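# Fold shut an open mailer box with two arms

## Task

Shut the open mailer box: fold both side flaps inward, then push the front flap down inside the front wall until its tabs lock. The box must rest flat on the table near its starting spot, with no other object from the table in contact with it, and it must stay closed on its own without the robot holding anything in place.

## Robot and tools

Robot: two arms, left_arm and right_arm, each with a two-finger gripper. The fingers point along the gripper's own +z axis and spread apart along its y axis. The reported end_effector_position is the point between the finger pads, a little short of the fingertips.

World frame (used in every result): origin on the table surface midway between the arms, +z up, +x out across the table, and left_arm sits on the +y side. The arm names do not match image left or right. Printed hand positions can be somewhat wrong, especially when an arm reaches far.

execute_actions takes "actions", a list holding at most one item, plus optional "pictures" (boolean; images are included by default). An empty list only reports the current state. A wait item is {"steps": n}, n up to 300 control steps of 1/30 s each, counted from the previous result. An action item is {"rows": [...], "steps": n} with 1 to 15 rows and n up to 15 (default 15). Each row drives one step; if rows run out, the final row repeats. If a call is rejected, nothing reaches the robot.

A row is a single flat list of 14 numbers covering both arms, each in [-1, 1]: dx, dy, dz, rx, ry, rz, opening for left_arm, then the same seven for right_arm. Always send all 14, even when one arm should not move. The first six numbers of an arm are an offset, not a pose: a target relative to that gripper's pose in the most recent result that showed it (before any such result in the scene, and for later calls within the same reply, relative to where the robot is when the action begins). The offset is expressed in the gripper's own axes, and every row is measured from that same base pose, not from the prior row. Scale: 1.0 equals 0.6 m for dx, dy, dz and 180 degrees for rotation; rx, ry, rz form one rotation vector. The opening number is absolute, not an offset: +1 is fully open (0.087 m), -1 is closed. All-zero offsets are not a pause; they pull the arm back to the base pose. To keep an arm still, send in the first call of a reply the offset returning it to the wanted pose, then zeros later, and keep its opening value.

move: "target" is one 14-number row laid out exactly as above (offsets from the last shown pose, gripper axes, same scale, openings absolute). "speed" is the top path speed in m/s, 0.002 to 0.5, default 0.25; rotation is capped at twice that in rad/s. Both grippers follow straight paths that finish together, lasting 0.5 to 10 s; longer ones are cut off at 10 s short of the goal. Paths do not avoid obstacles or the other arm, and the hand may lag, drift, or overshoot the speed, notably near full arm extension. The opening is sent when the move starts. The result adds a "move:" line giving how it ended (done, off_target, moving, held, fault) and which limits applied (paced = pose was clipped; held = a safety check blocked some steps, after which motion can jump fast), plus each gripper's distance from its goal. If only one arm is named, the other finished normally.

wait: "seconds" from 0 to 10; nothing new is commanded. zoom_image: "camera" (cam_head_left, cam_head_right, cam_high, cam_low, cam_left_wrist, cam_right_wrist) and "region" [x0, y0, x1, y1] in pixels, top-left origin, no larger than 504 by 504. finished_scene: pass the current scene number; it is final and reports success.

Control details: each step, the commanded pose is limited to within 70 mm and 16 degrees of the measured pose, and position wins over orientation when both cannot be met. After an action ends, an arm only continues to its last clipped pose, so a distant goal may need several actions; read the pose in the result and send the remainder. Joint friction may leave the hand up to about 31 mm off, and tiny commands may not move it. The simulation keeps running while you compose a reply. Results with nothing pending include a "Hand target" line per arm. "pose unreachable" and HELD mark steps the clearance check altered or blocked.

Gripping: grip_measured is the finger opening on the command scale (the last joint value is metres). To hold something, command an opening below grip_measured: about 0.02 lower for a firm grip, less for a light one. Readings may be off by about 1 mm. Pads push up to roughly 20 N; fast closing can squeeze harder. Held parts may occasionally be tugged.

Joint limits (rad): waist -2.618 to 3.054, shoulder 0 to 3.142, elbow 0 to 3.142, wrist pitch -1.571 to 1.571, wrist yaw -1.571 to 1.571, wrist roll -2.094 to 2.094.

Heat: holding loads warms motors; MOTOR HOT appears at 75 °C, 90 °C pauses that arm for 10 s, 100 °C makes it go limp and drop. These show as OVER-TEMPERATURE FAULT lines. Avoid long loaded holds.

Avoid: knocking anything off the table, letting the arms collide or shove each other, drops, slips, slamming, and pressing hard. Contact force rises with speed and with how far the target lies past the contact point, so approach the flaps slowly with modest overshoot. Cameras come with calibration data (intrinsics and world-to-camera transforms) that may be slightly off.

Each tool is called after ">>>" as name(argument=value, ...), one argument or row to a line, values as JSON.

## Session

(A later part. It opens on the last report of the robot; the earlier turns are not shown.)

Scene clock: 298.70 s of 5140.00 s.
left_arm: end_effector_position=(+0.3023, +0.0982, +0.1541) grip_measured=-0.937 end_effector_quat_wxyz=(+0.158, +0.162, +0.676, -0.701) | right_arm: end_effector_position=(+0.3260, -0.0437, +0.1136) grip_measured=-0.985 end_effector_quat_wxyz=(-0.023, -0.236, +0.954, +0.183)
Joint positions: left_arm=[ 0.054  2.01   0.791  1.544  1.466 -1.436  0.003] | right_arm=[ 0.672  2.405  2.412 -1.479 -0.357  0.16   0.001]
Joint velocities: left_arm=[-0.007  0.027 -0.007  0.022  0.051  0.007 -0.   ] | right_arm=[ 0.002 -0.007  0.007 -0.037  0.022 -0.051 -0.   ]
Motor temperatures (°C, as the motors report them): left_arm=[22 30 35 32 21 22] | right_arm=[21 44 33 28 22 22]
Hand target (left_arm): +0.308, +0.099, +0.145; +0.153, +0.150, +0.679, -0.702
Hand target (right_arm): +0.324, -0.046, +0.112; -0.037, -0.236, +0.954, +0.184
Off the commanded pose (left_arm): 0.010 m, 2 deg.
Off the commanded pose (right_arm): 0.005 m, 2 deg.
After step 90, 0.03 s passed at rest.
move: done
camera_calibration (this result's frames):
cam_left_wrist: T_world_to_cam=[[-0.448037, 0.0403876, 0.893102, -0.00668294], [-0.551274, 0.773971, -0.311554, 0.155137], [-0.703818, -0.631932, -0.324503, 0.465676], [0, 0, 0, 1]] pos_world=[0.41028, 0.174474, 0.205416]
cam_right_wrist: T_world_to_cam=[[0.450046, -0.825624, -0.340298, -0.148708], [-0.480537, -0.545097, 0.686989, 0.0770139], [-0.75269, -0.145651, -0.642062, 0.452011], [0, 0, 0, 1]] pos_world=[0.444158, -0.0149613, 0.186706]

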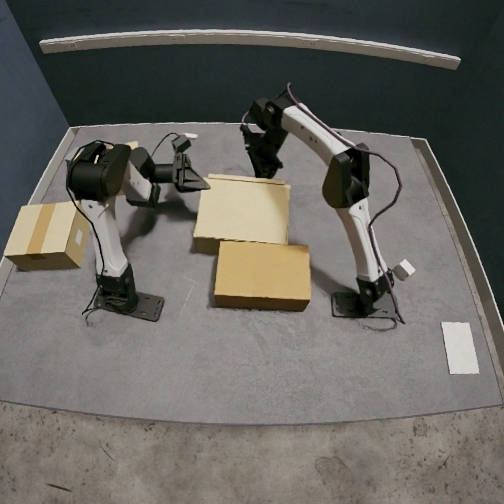

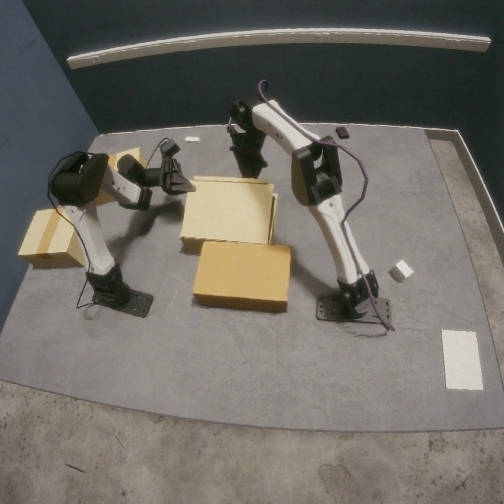

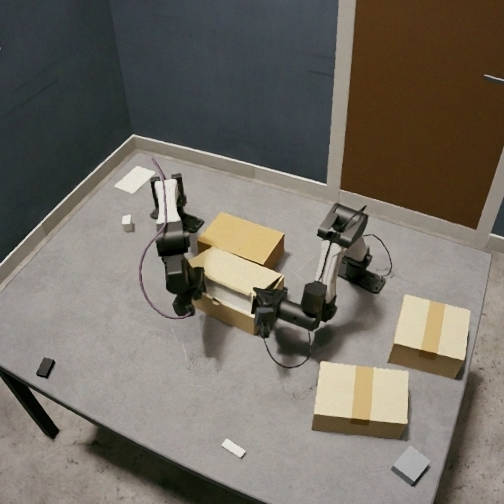

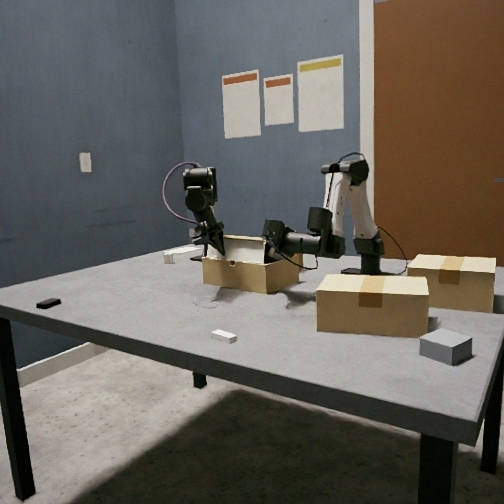

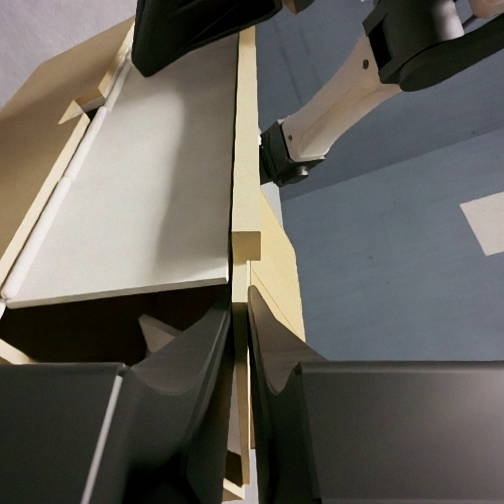

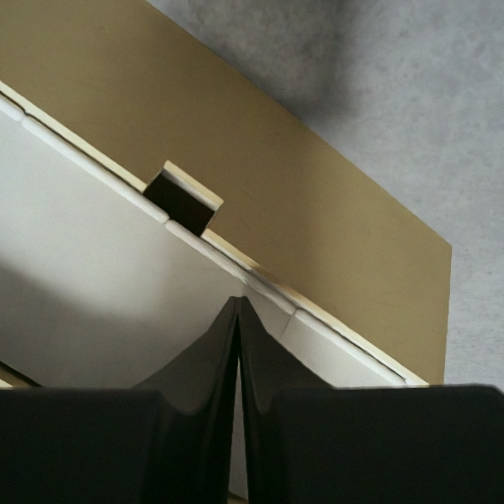

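>>> move(
  target=[0,0,0,0,0,0,-0.94, 0.037,0.019,0.005,0,0,0,-1],
  speed=0.03,
)

Scene clock: 302.53 s of 5140.00 s.
left_arm: end_effector_position=(+0.2991, +0.0989, +0.1540) grip_measured=-0.937 end_effector_quat_wxyz=(+0.152, +0.168, +0.676, -0.701) | right_arm: end_effector_position=(+0.3131, -0.0472, +0.1071) grip_measured=-0.985 end_effector_quat_wxyz=(-0.016, -0.235, +0.956, +0.178)
Joint positions: left_arm=[ 0.054  2.013  0.792  1.562  1.483 -1.453  0.003] | right_arm=[ 0.688  2.295  2.198 -1.359 -0.341  0.181  0.001]
Joint velocities: left_arm=[-0.027 -0.007 -0.002  0.007  0.007 -0.037 -0.   ] | right_arm=[ 0.007 -0.007 -0.007 -0.007 -0.051 -0.037  0.   ]
Motor temperatures (°C, as the motors report them): left_arm=[22 31 35 32 21 22] | right_arm=[21 45 33 28 22 22]
Hand target (left_arm): +0.302, +0.098, +0.154; +0.158, +0.162, +0.676, -0.702
Hand target (right_arm): +0.301, -0.044, +0.113; -0.024, -0.236, +0.954, +0.182
Off the commanded pose (left_arm): 0.003 m, 1 deg.
Off the commanded pose (right_arm): 0.015 m, 1 deg.
move: off_target (right_arm)
camera_calibration (this result's frames):
cam_left_wrist: T_world_to_cam=[[-0.446793, 0.0441827, 0.893546, -0.00888838], [-0.538674, 0.78415, -0.308122, 0.147506], [-0.714287, -0.618997, -0.326552, 0.466104], [0, 0, 0, 1]] pos_world=[0.408418, 0.173243, 0.205599]
cam_right_wrist: T_world_to_cam=[[0.450095, -0.830512, -0.328122, -0.149592], [-0.494273, -0.537729, 0.683038, 0.0784988], [-0.743712, -0.14525, -0.652529, 0.435943], [0, 0, 0, 1]] pos_world=[0.430347, -0.018706, 0.181763]

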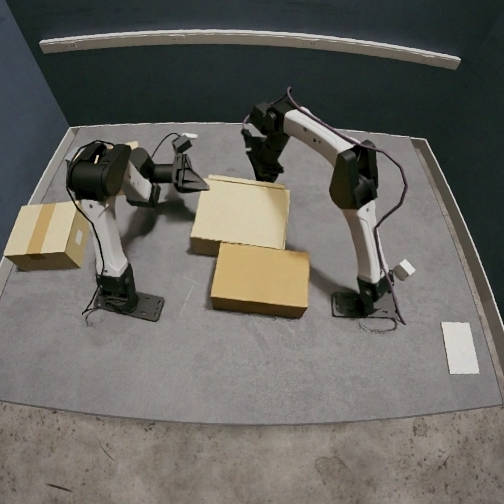

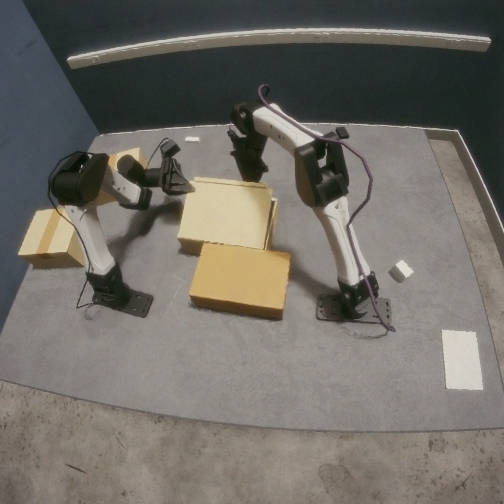

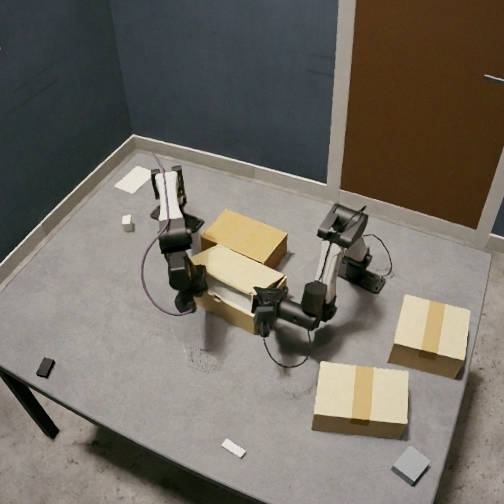

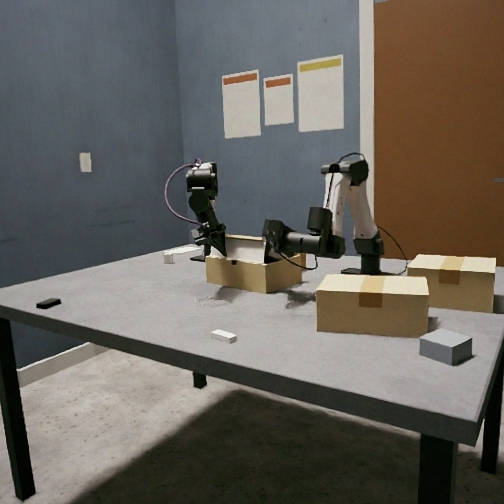

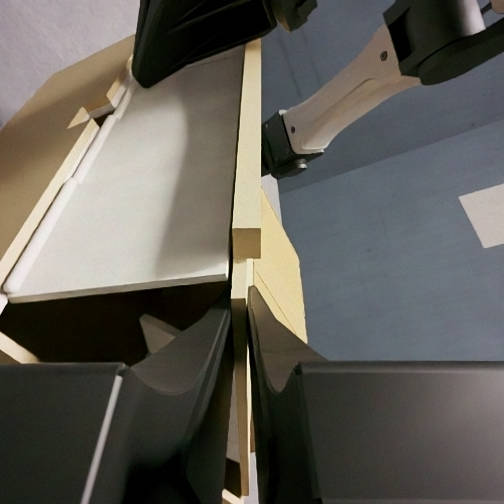

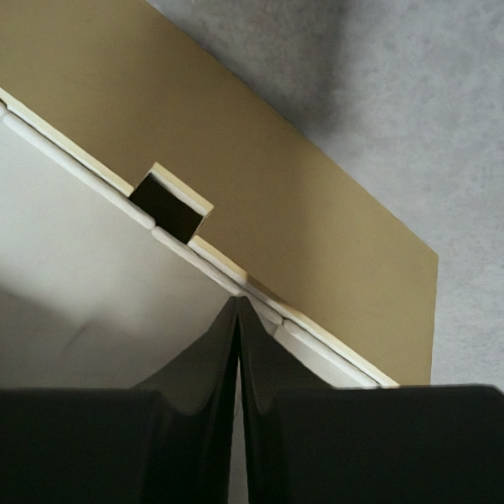

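>>> move(
  target=[0,0,0,0,0,0,-0.94, 0.01,0.005,-0.03,0,0.07,0,-1],
  speed=0.03,
)

Scene clock: 308.83 s of 5140.00 s.
left_arm: end_effector_position=(+0.2985, +0.0991, +0.1541) grip_measured=-0.937 end_effector_quat_wxyz=(+0.151, +0.169, +0.676, -0.701) | right_arm: end_effector_position=(+0.3133, -0.0482, +0.1161) grip_measured=-0.985 end_effector_quat_wxyz=(-0.053, -0.238, +0.953, +0.179)
Joint positions: left_arm=[ 0.054  2.013  0.792  1.565  1.486 -1.457  0.003] | right_arm=[ 0.676  2.417  2.434 -1.548 -0.374  0.149  0.001]
Joint velocities: left_arm=[ 0.002  0.007 -0.002  0.007  0.007 -0.022 -0.001] | right_arm=[-0.002  0.002 -0.002 -0.037 -0.007 -0.051 -0.   ]
Motor temperatures (°C, as the motors report them): left_arm=[22 32 34 32 21 22] | right_arm=[21 46 33 28 22 22]
Hand target (left_arm): +0.299, +0.099, +0.154; +0.152, +0.168, +0.676, -0.701
Hand target (right_arm): +0.308, -0.053, +0.125; -0.059, -0.238, +0.952, +0.184
Off the commanded pose (left_arm): 0.001 m, 0 deg.
Off the commanded pose (right_arm): 0.011 m, 9 deg.
joint sent to its limit (right arm) — the command would take joint 4 (wrist pitch) past its lower limit, so that joint was sent only as far as its limit.
move: off_target (right_arm)
camera_calibration (this result's frames):
cam_left_wrist: T_world_to_cam=[[-0.446408, 0.044813, 0.893706, -0.00944318], [-0.536426, 0.785989, -0.307358, 0.146124], [-0.716217, -0.616614, -0.326833, 0.466179], [0, 0, 0, 1]] pos_world=[0.408055, 0.173024, 0.205715]
cam_right_wrist: T_world_to_cam=[[0.444122, -0.825622, -0.347999, -0.14308], [-0.434337, -0.53811, 0.722349, 0.048534], [-0.783649, -0.169663, -0.597586, 0.446709], [0, 0, 0, 1]] pos_world=[0.434689, -0.0162236, 0.182097]

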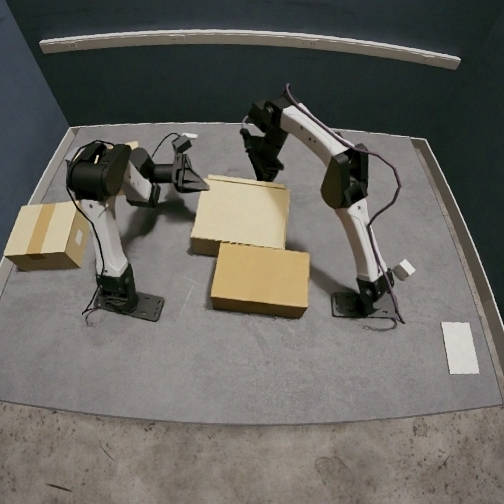

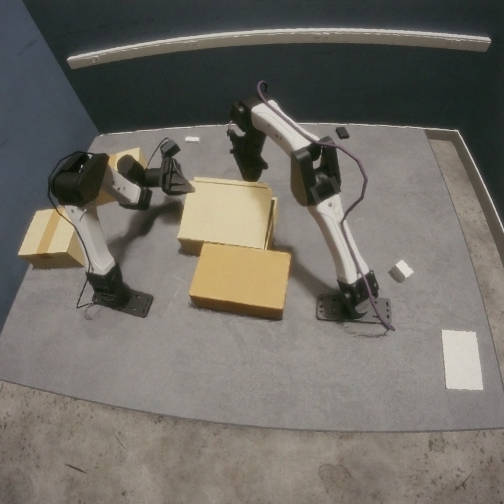

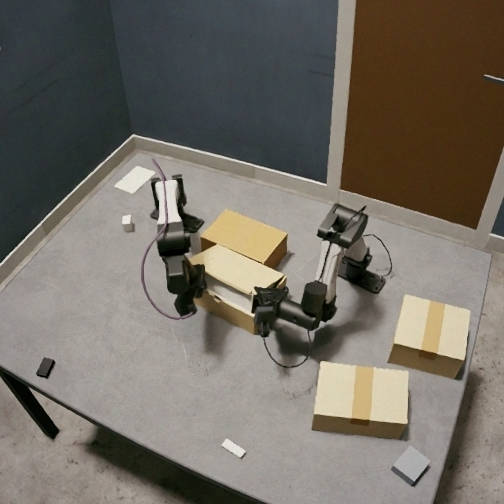

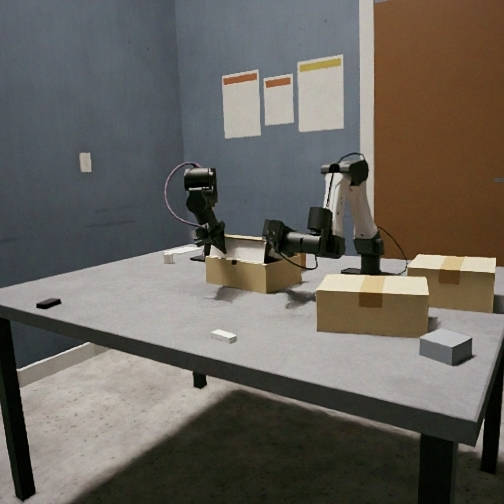

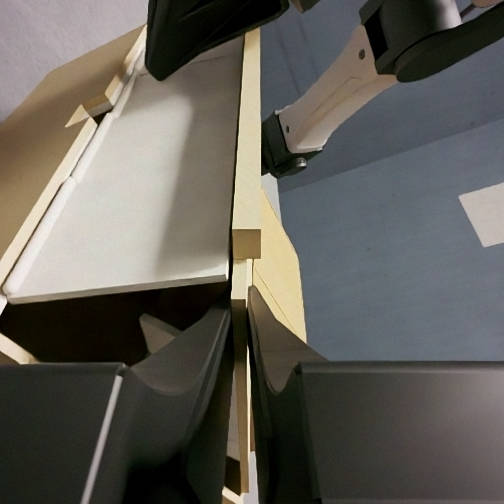

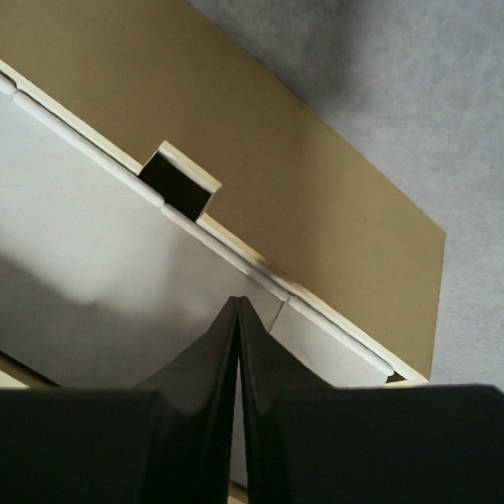

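>>> move(
  target=[0.003,-0.045,0,0,0,0.044,-0.94, 0,0,0,0,0,0,-1],
  speed=0.03,
)

>>> move(
  target=[0,0,0,0,0,0,-0.94, 0.04,0.03,-0.015,0,0,0,-1],
  speed=0.03,
)

Scene clock: 314.43 s of 5140.00 s.
left_arm: end_effector_position=(+0.2896, +0.1001, +0.1764) grip_measured=-0.936 end_effector_quat_wxyz=(+0.191, +0.208, +0.664, -0.692) | right_arm: end_effector_position=(+0.3093, -0.0447, +0.1186) grip_measured=-0.985 end_effector_quat_wxyz=(-0.061, -0.237, +0.950, +0.193)
Joint positions: left_arm=[ 0.054  1.897  0.763  1.502  1.486 -1.363  0.003] | right_arm=[ 0.676  2.417  2.434 -1.552 -0.406  0.149  0.001]
Joint velocities: left_arm=[-0.012 -0.027  0.017 -0.081 -0.007  0.007 -0.   ] | right_arm=[-0.027  0.012  0.002 -0.037  0.007  0.022 -0.001]
Motor temperatures (°C, as the motors report them): left_arm=[22 32 34 31 21 22] | right_arm=[21 46 33 27 22 22]
Hand target (left_arm): +0.286, +0.100, +0.178; +0.198, +0.215, +0.662, -0.690
Hand target (right_arm): +0.313, -0.048, +0.116; -0.053, -0.238, +0.953, +0.180
Off the commanded pose (left_arm): 0.005 m, 1 deg.
Off the commanded pose (right_arm): 0.006 m, 2 deg.
After step 90, 0.07 s passed at rest.
move: done
camera_calibration (this result's frames):
cam_left_wrist: T_world_to_cam=[[-0.547999, 0.0485385, 0.83507, 0.00604864], [-0.498685, 0.782546, -0.372739, 0.148303], [-0.671573, -0.620697, -0.404629, 0.468947], [0, 0, 0, 1]] pos_world=[0.392203, 0.174727, 0.239977]
cam_right_wrist: T_world_to_cam=[[0.436921, -0.8167, -0.376964, -0.13155], [-0.417395, -0.555312, 0.719312, 0.0412374], [-0.796795, -0.156939, -0.583514, 0.448629], [0, 0, 0, 1]] pos_world=[0.432154, -0.0141297, 0.182529]

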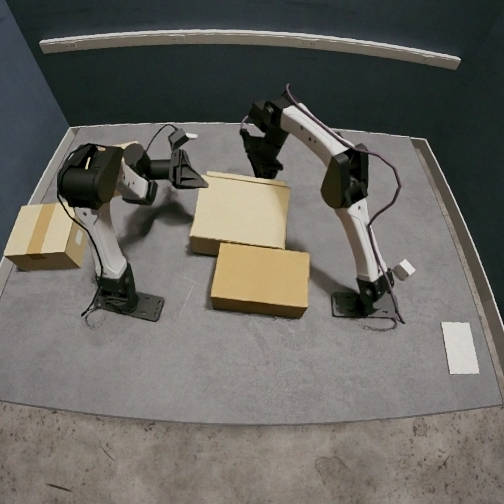

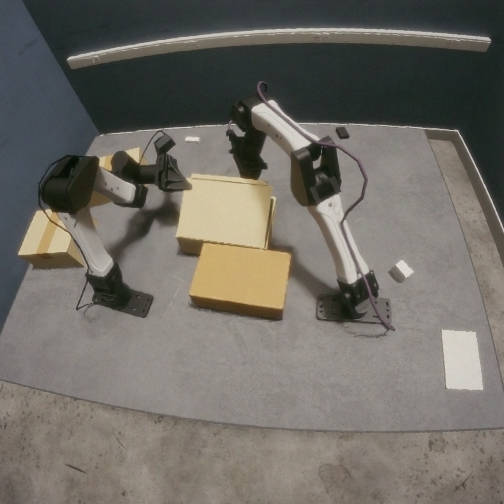

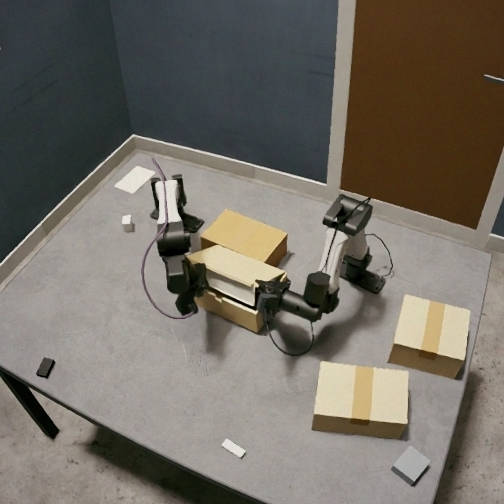

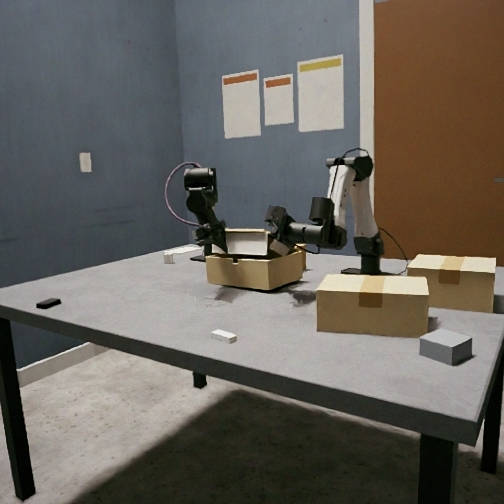

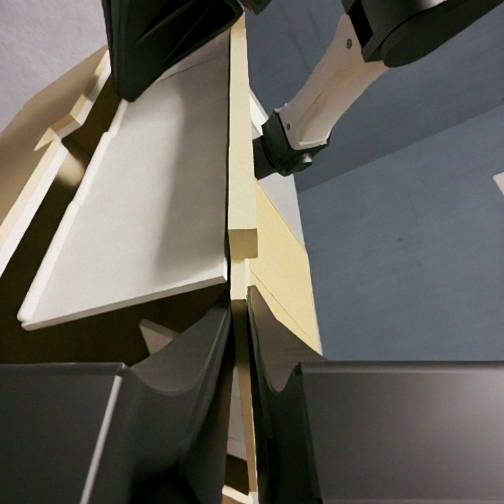

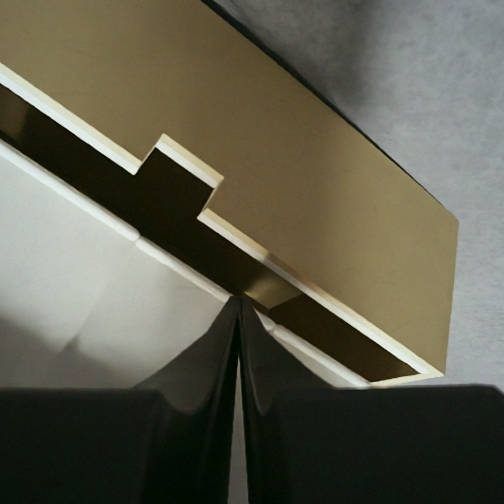

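Scene clock: 315.70 s of 5140.00 s.
left_arm: end_effector_position=(+0.2867, +0.1010, +0.1751) grip_measured=-0.936 end_effector_quat_wxyz=(+0.188, +0.219, +0.664, -0.690) | right_arm: end_effector_position=(+0.2917, -0.0468, +0.1262) grip_measured=-0.985 end_effector_quat_wxyz=(-0.058, -0.237, +0.951, +0.189)
Joint positions: left_arm=[ 0.054  1.897  0.763  1.505  1.505 -1.357  0.003] | right_arm=[ 0.699  2.315  2.287 -1.497 -0.395  0.175  0.001]
Joint velocities: left_arm=[ 0.012 -0.007 -0.017 -0.022  0.037 -0.125  0.   ] | right_arm=[ 0.002 -0.007  0.002  0.022 -0.007 -0.007  0.   ]
Motor temperatures (°C, as the motors report them): left_arm=[22 33 34 31 21 22] | right_arm=[21 47 33 27 22 22]
Hand target (left_arm): +0.290, +0.100, +0.176; +0.191, +0.209, +0.664, -0.692
Hand target (right_arm): +0.282, -0.045, +0.134; -0.061, -0.238, +0.950, +0.193
Off the commanded pose (left_arm): 0.003 m, 1 deg.
Off the commanded pose (right_arm): 0.013 m, 1 deg.
move: off_target (right_arm)
camera_calibration (this result's frames):
cam_left_wrist: T_world_to_cam=[[-0.555985, 0.0531207, 0.829493, 0.00826101], [-0.480829, 0.793474, -0.373099, 0.1395], [-0.678, -0.606282, -0.415617, 0.469279], [0, 0, 0, 1]] pos_world=[0.38984, 0.173387, 0.240236]
cam_right_wrist: T_world_to_cam=[[0.4381, -0.820085, -0.368143, -0.124252], [-0.422687, -0.54937, 0.720783, 0.0289498], [-0.79335, -0.160166, -0.587318, 0.43805], [0, 0, 0, 1]] pos_world=[0.414198, -0.0158327, 0.190665]

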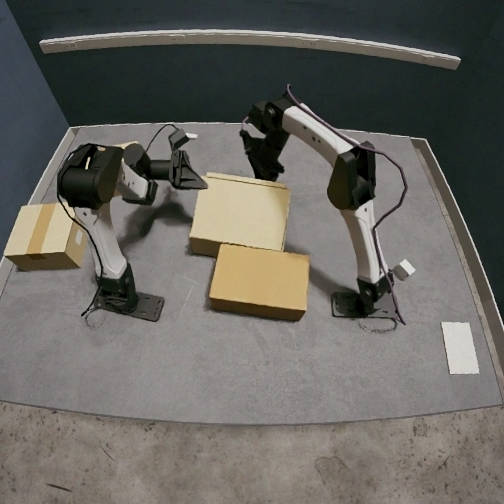

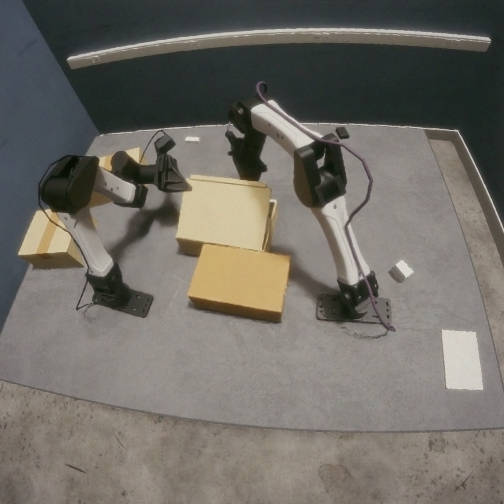

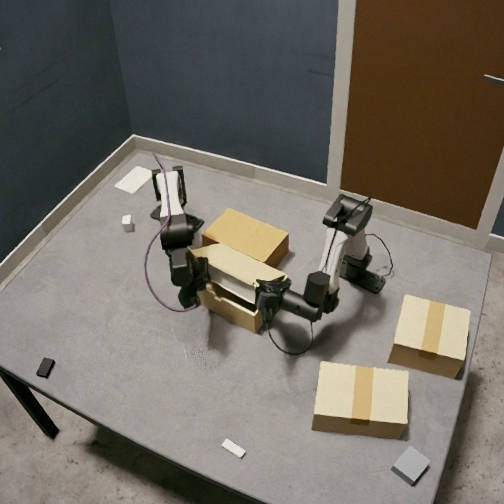

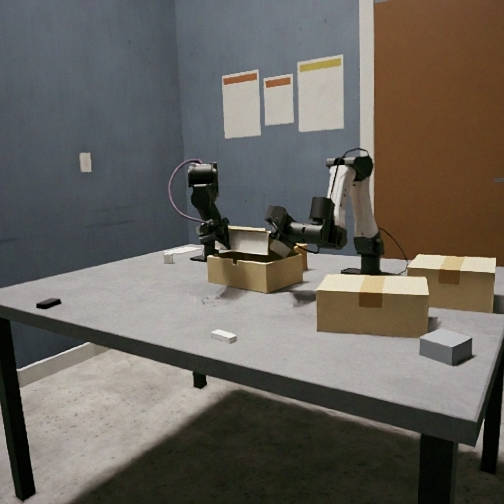

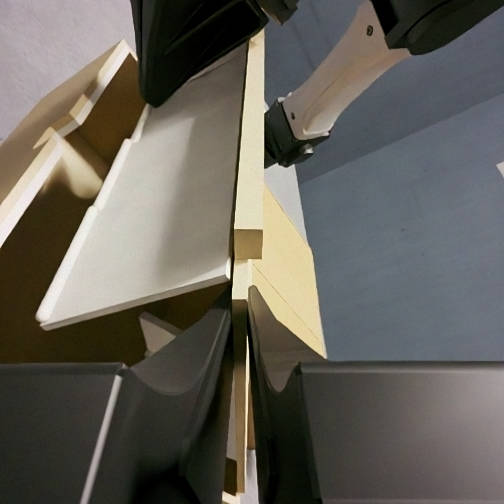

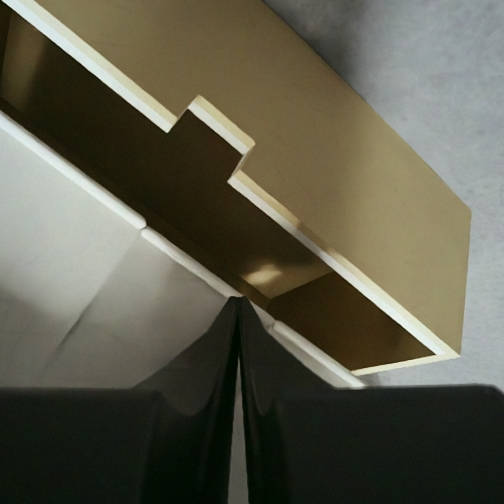

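>>> move(
  target=[0.008,0.075,0,0,0,-0.078,-0.94, -0.018,-0.016,0.014,0,0,0,-1],
  speed=0.03,
)

Scene clock: 321.37 s of 5140.00 s.
left_arm: end_effector_position=(+0.2982, +0.1003, +0.1373) grip_measured=-0.936 end_effector_quat_wxyz=(+0.094, +0.143, +0.688, -0.705) | right_arm: end_effector_position=(+0.3028, -0.0491, +0.1149) grip_measured=-0.985 end_effector_quat_wxyz=(-0.055, -0.235, +0.953, +0.183)
Joint positions: left_arm=[ 0.054  2.086  0.818  1.565  1.526 -1.529  0.003] | right_arm=[ 0.685  2.347  2.302 -1.483 -0.382  0.164  0.001]
Joint velocities: left_arm=[-0.012  0.002  0.007  0.022 -0.066  0.007 -0.001] | right_arm=[-0.002 -0.007 -0.012  0.051 -0.007  0.007 -0.   ]
Motor temperatures (°C, as the motors report them): left_arm=[22 33 34 31 21 22] | right_arm=[21 47 33 27 22 22]
Hand target (left_arm): +0.306, +0.099, +0.134; +0.103, +0.136, +0.687, -0.706
Hand target (right_arm): +0.304, -0.047, +0.115; -0.058, -0.237, +0.951, +0.189
Off the commanded pose (left_arm): 0.010 m, 1 deg.
Off the commanded pose (right_arm): 0.003 m, 1 deg.
joint sent to its limit (left arm) — the command would take joint 4 (wrist pitch) past its upper limit, so that joint was sent only as far as its limit.
move: done
camera_calibration (this result's frames):
cam_left_wrist: T_world_to_cam=[[-0.336397, 0.0404431, 0.940851, -0.0334465], [-0.535734, 0.813437, -0.226515, 0.125737], [-0.774484, -0.580246, -0.251971, 0.464678], [0, 0, 0, 1]] pos_world=[0.415996, 0.168701, 0.177035]
cam_right_wrist: T_world_to_cam=[[0.437101, -0.826128, -0.355606, -0.136668], [-0.43209, -0.53964, 0.722555, 0.0435792], [-0.788823, -0.162175, -0.592839, 0.439012], [0, 0, 0, 1]] pos_world=[0.42487, -0.0181909, 0.180175]

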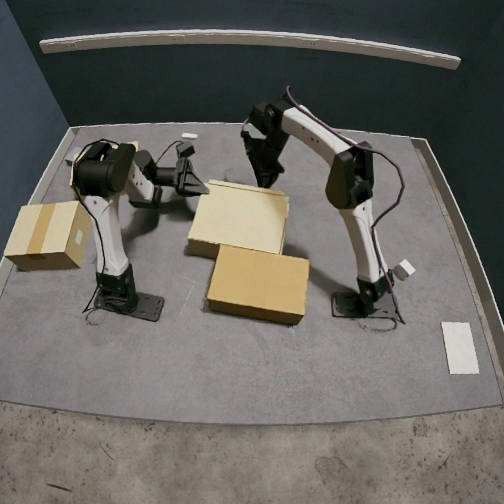

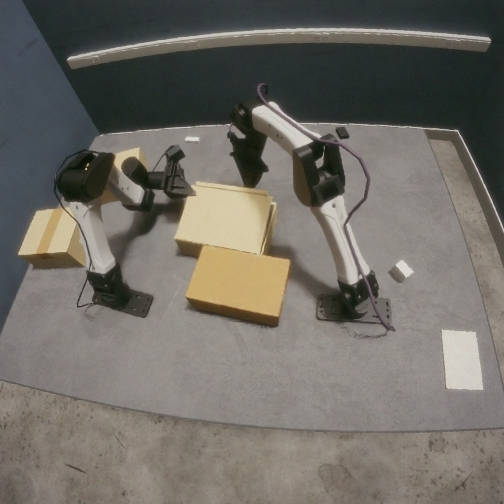

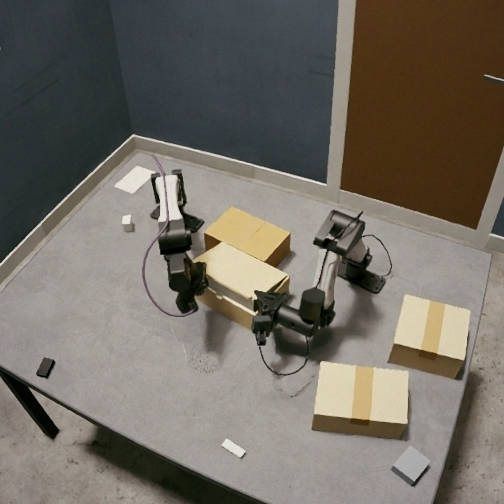

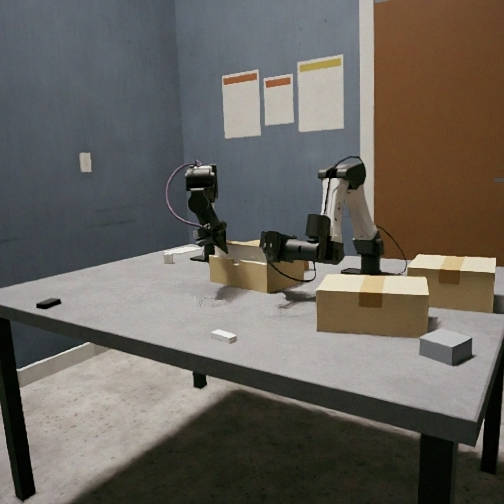

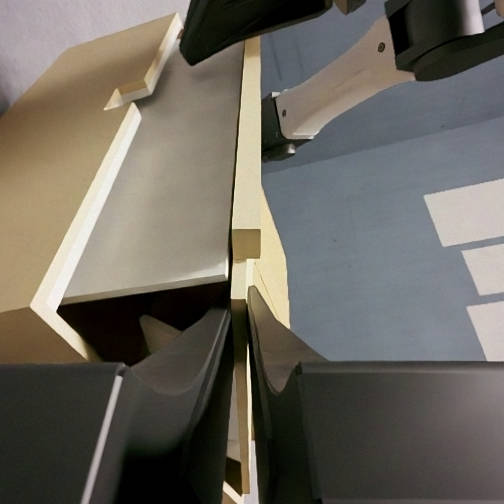

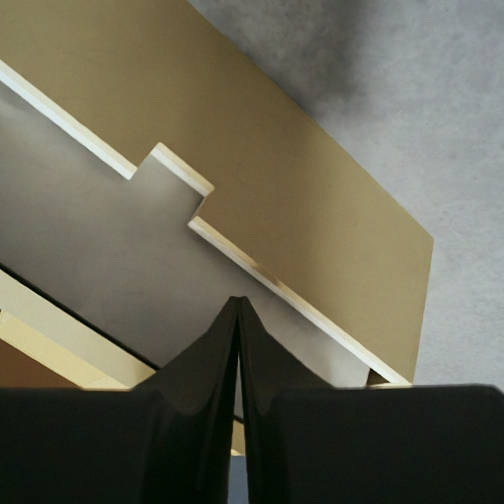

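>>> move(
  target=[0,0,0,0,0,0,-0.94, -0.042,0.02,-0.117,0,0,0,-1],
  speed=0.06,
)

>>> move(
  target=[-0.14,0.05,-0.025,-0.027,-0.078,0,-0.94, 0,0,0,0,0,0,-1],
  speed=0.04,
)

Scene clock: 326.67 s of 5140.00 s.
left_arm: end_effector_position=(+0.2978, +0.1004, +0.1373) grip_measured=-0.936 end_effector_quat_wxyz=(+0.093, +0.143, +0.688, -0.705) | right_arm: end_effector_position=(+0.3329, -0.0479, +0.1693) grip_measured=-0.985 end_effector_quat_wxyz=(+0.019, -0.219, +0.951, +0.219)
Joint positions: left_arm=[ 0.054  2.086  0.818  1.565  1.529 -1.531  0.003] | right_arm=[ 0.64   2.358  2.551 -1.559 -0.396  0.182  0.001]
Joint velocities: left_arm=[ 0.002 -0.002 -0.002 -0.007 -0.037  0.022 -0.   ] | right_arm=[ 0.002 -0.012  0.007 -0.095 -0.066  0.051 -0.   ]
Motor temperatures (°C, as the motors report them): left_arm=[22 33 34 31 21 22] | right_arm=[21 47 33 27 22 22]
Hand target (left_arm): +0.298, +0.100, +0.137; +0.094, +0.142, +0.688, -0.705
Hand target (right_arm): +0.332, -0.050, +0.183; +0.029, -0.214, +0.950, +0.227
Off the commanded pose (left_arm): 0.000 m, 0 deg.
Off the commanded pose (right_arm): 0.015 m, 10 deg.
joint sent to its limit (right arm) — the command would take joint 4 (wrist pitch) past its lower limit, so that joint was sent only as far as its limit.
After step 90, 0.63 s passed at rest.
move: off_target (right_arm)
camera_calibration (this result's frames):
cam_left_wrist: T_world_to_cam=[[-0.334588, 0.0404304, 0.941497, -0.0341719], [-0.534345, 0.814802, -0.224885, 0.124636], [-0.776226, -0.578328, -0.25102, 0.464623], [0, 0, 0, 1]] pos_world=[0.415817, 0.168532, 0.176831]
cam_right_wrist: T_world_to_cam=[[0.431999, -0.813732, -0.388867, -0.121543], [-0.544031, -0.579018, 0.607263, 0.0728256], [-0.71931, -0.0507816, -0.69283, 0.494298], [0, 0, 0, 1]] pos_world=[0.44768, -0.0316344, 0.250977]

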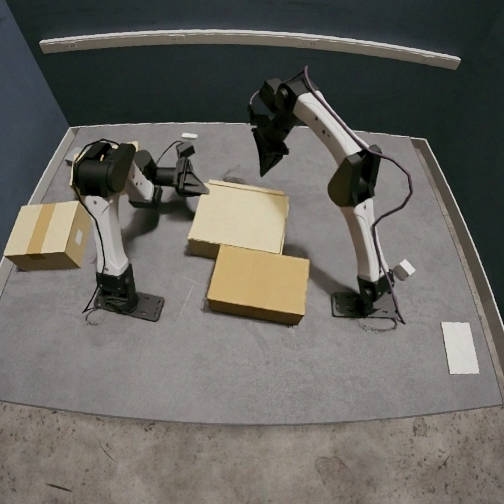

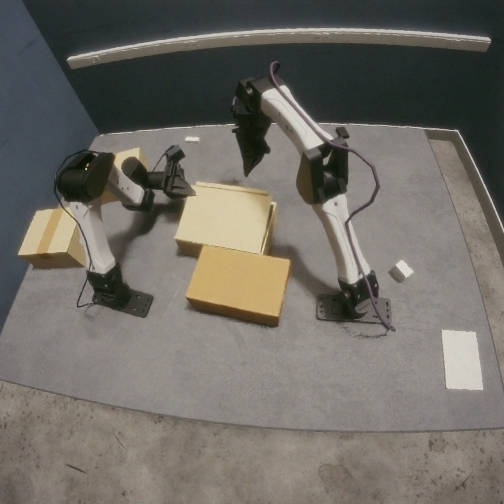

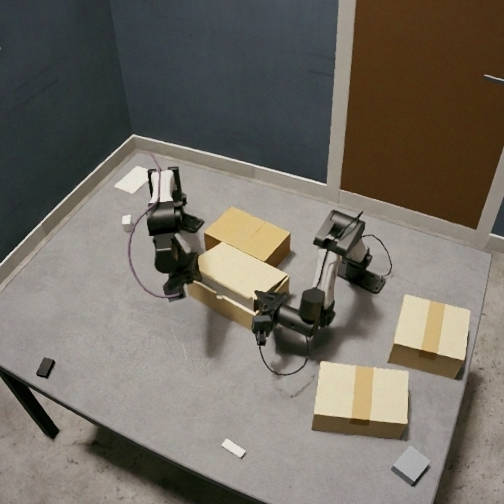

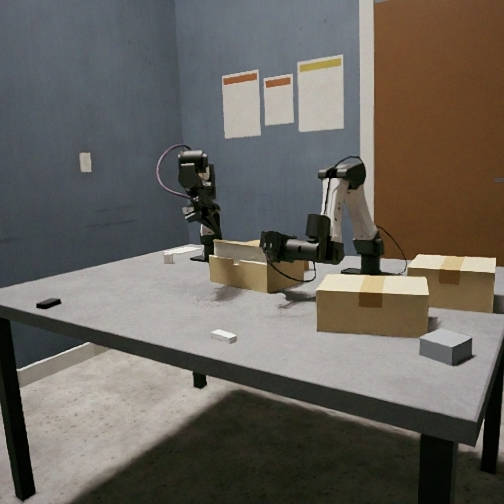

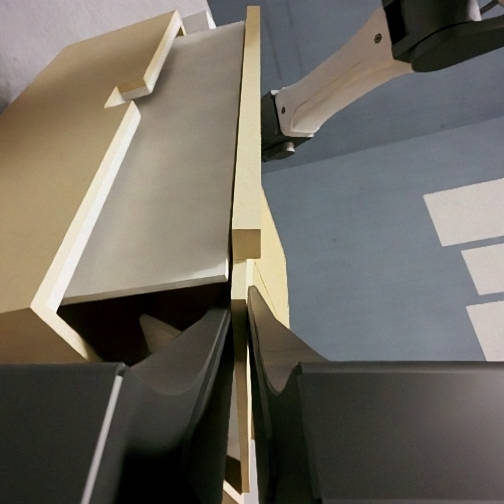

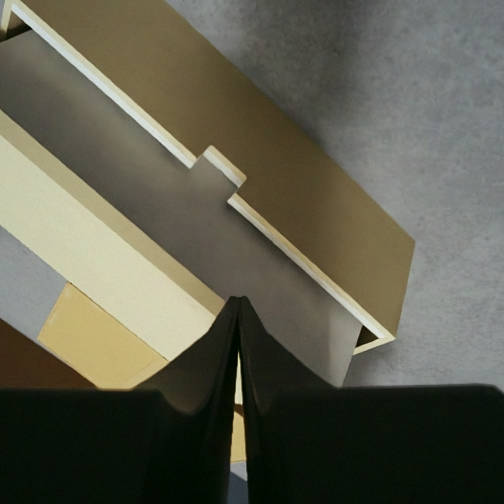

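Scene clock: 330.20 s of 5140.00 s.
left_arm: end_effector_position=(+0.3775, +0.1059, +0.1429) grip_measured=-0.937 end_effector_quat_wxyz=(+0.179, +0.070, +0.697, -0.691) | right_arm: end_effector_position=(+0.3329, -0.0479, +0.1693) grip_measured=-0.985 end_effector_quat_wxyz=(+0.019, -0.219, +0.951, +0.219)
Joint positions: left_arm=[ 0.098  2.099  0.986  1.193  1.347 -1.295  0.003] | right_arm=[ 0.64   2.358  2.551 -1.559 -0.396  0.182  0.001]
Joint velocities: left_arm=[ 0.002  0.007  0.002 -0.081 -0.037 -0.022 -0.   ] | right_arm=[ 0.017  0.002 -0.012  0.007 -0.066 -0.037 -0.   ]
Motor temperatures (°C, as the motors report them): left_arm=[22 33 34 31 21 22] | right_arm=[21 47 33 27 22 22]
Hand target (left_arm): +0.387, +0.110, +0.135; +0.182, +0.052, +0.702, -0.687
Hand target (right_arm): +0.333, -0.048, +0.169; +0.019, -0.219, +0.951, +0.219
Off the commanded pose (left_arm): 0.013 m, 2 deg.
Off the commanded pose (right_arm): 0.000 m, 0 deg.
move: off_target (left_arm)
camera_calibration (this result's frames):
cam_left_wrist: T_world_to_cam=[[-0.353001, -0.0335862, 0.93502, 0.00269516], [-0.699991, 0.672576, -0.240111, 0.243822], [-0.620807, -0.739265, -0.26093, 0.490882], [0, 0, 0, 1]] pos_world=[0.476368, 0.198994, 0.18411]
cam_right_wrist: T_world_to_cam=[[0.431999, -0.813732, -0.388867, -0.121543], [-0.544031, -0.579018, 0.607263, 0.0728256], [-0.71931, -0.0507816, -0.69283, 0.494298], [0, 0, 0, 1]] pos_world=[0.44768, -0.0316344, 0.250977]

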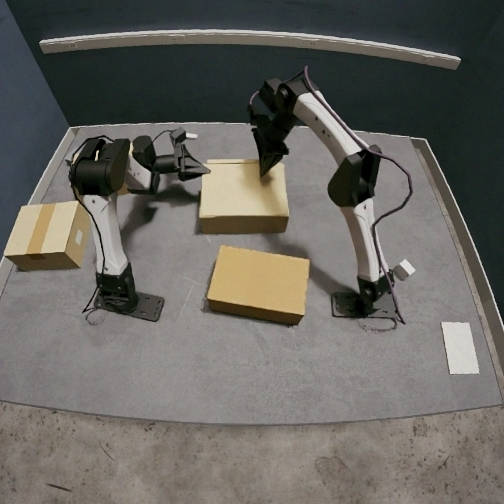

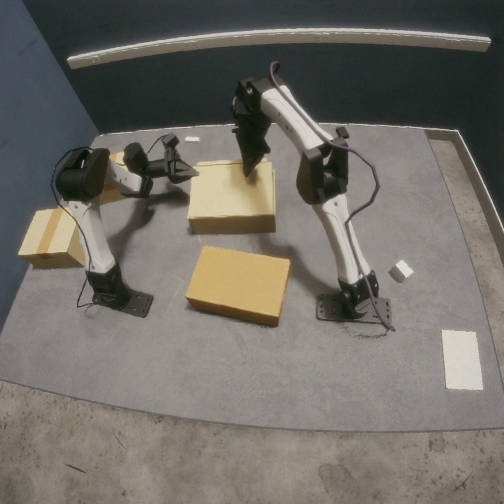

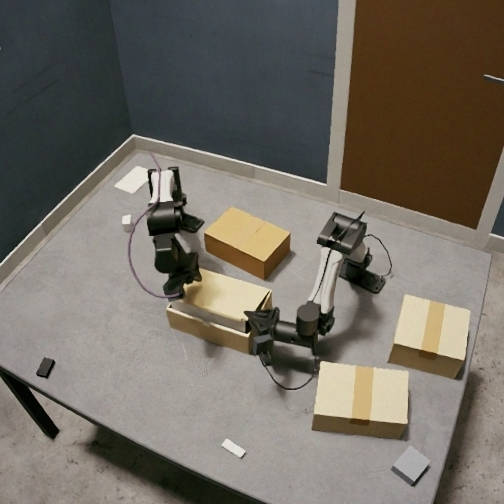

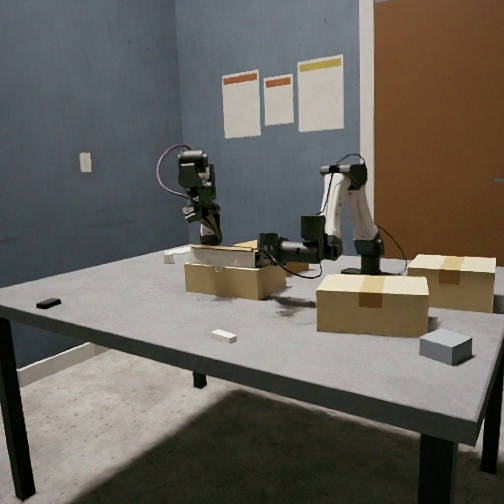

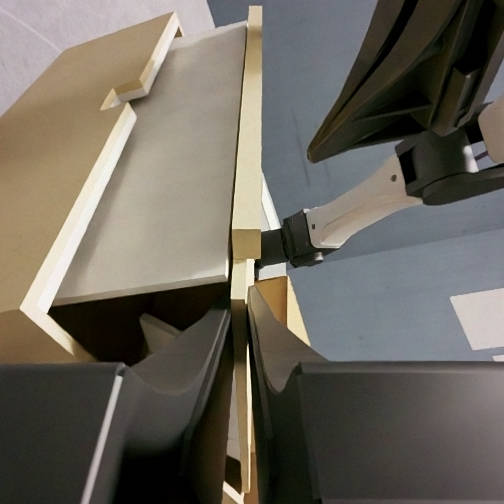

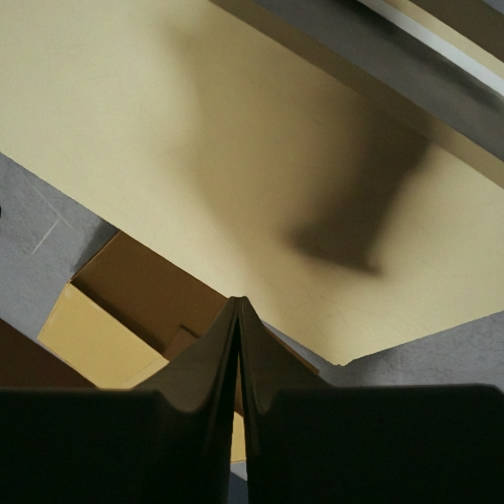

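>>> move(
  target=[-0.035,0.033,-0.013,0,0,-0.015,-0.94, -0.113,0.008,0.065,0,-0.1,0,-1],
  speed=0.04,
)

Scene clock: 337.73 s of 5140.00 s.
left_arm: end_effector_position=(+0.3976, +0.1148, +0.1356) grip_measured=-0.937 end_effector_quat_wxyz=(+0.160, +0.054, +0.699, -0.695) | right_arm: end_effector_position=(+0.3889, -0.0051, +0.1380) grip_measured=-0.985 end_effector_quat_wxyz=(+0.151, -0.184, +0.940, +0.245)
Joint positions: left_arm=[ 0.124  2.183  1.082  1.192  1.376 -1.357  0.003] | right_arm=[ 0.664  2.264  2.216 -1.021 -0.312  0.313  0.001]
Joint velocities: left_arm=[ 0.002  0.022 -0.042 -0.081  0.007  0.037  0.   ] | right_arm=[-0.007 -0.002 -0.012  0.022 -0.066 -0.022 -0.001]
Motor temperatures (°C, as the motors report them): left_arm=[22 34 34 31 21 22] | right_arm=[21 48 33 28 22 22]
Hand target (left_arm): +0.402, +0.118, +0.131; +0.163, +0.054, +0.699, -0.694
Hand target (right_arm): +0.390, -0.001, +0.144; +0.167, -0.184, +0.936, +0.248
Off the commanded pose (left_arm): 0.007 m, 0 deg.
Off the commanded pose (right_arm): 0.009 m, 2 deg.
After step 90, 0.27 s passed at rest.
move: done
camera_calibration (this result's frames):
cam_left_wrist: T_world_to_cam=[[-0.305699, -0.0250267, 0.951799, -0.00516398], [-0.708071, 0.67429, -0.209688, 0.249015], [-0.636541, -0.738043, -0.22385, 0.509012], [0, 0, 0, 1]] pos_world=[0.498749, 0.207635, 0.171073]
cam_right_wrist: T_world_to_cam=[[0.421638, -0.820847, -0.385269, -0.11953], [-0.726957, -0.559961, 0.397463, 0.247256], [-0.541992, 0.112489, -0.832821, 0.466277], [0, 0, 0, 1]] pos_world=[0.482861, -0.0121128, 0.243999]

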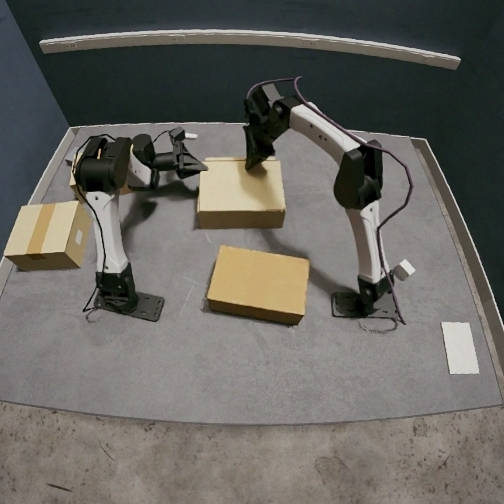

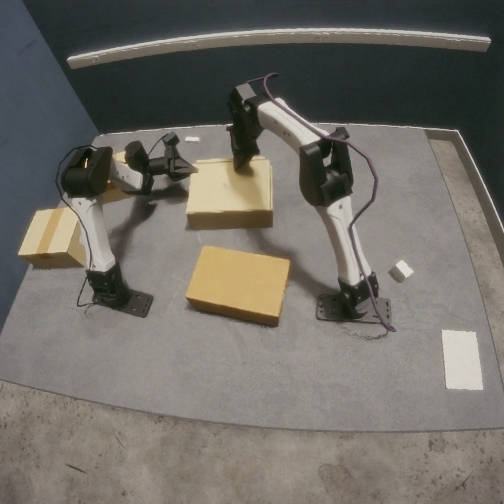

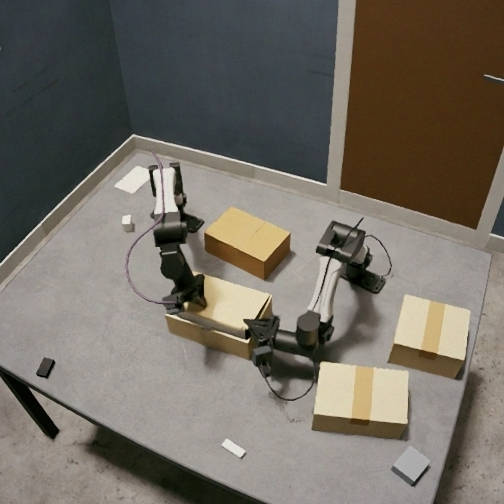

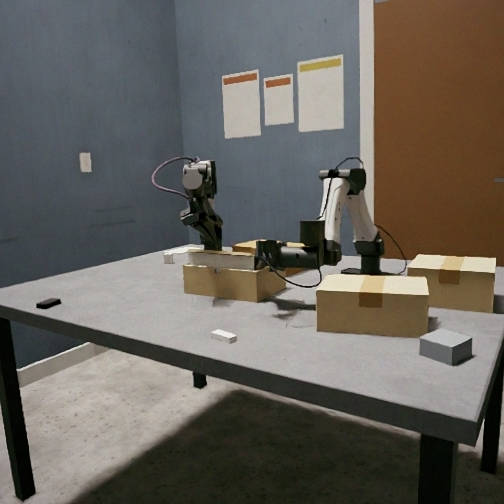

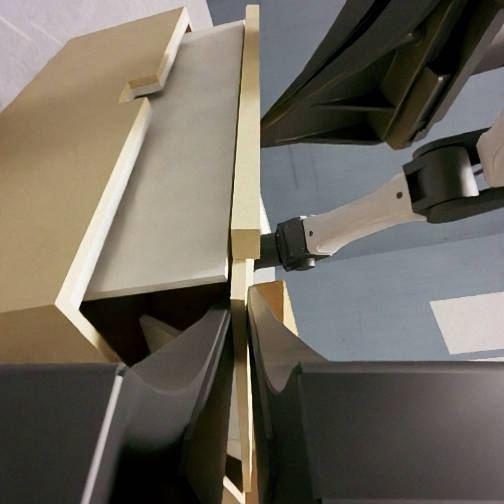

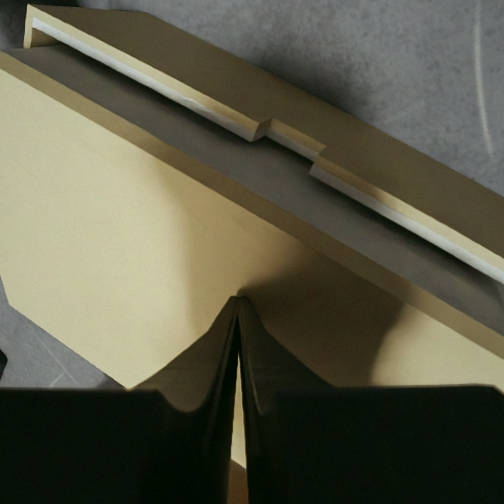

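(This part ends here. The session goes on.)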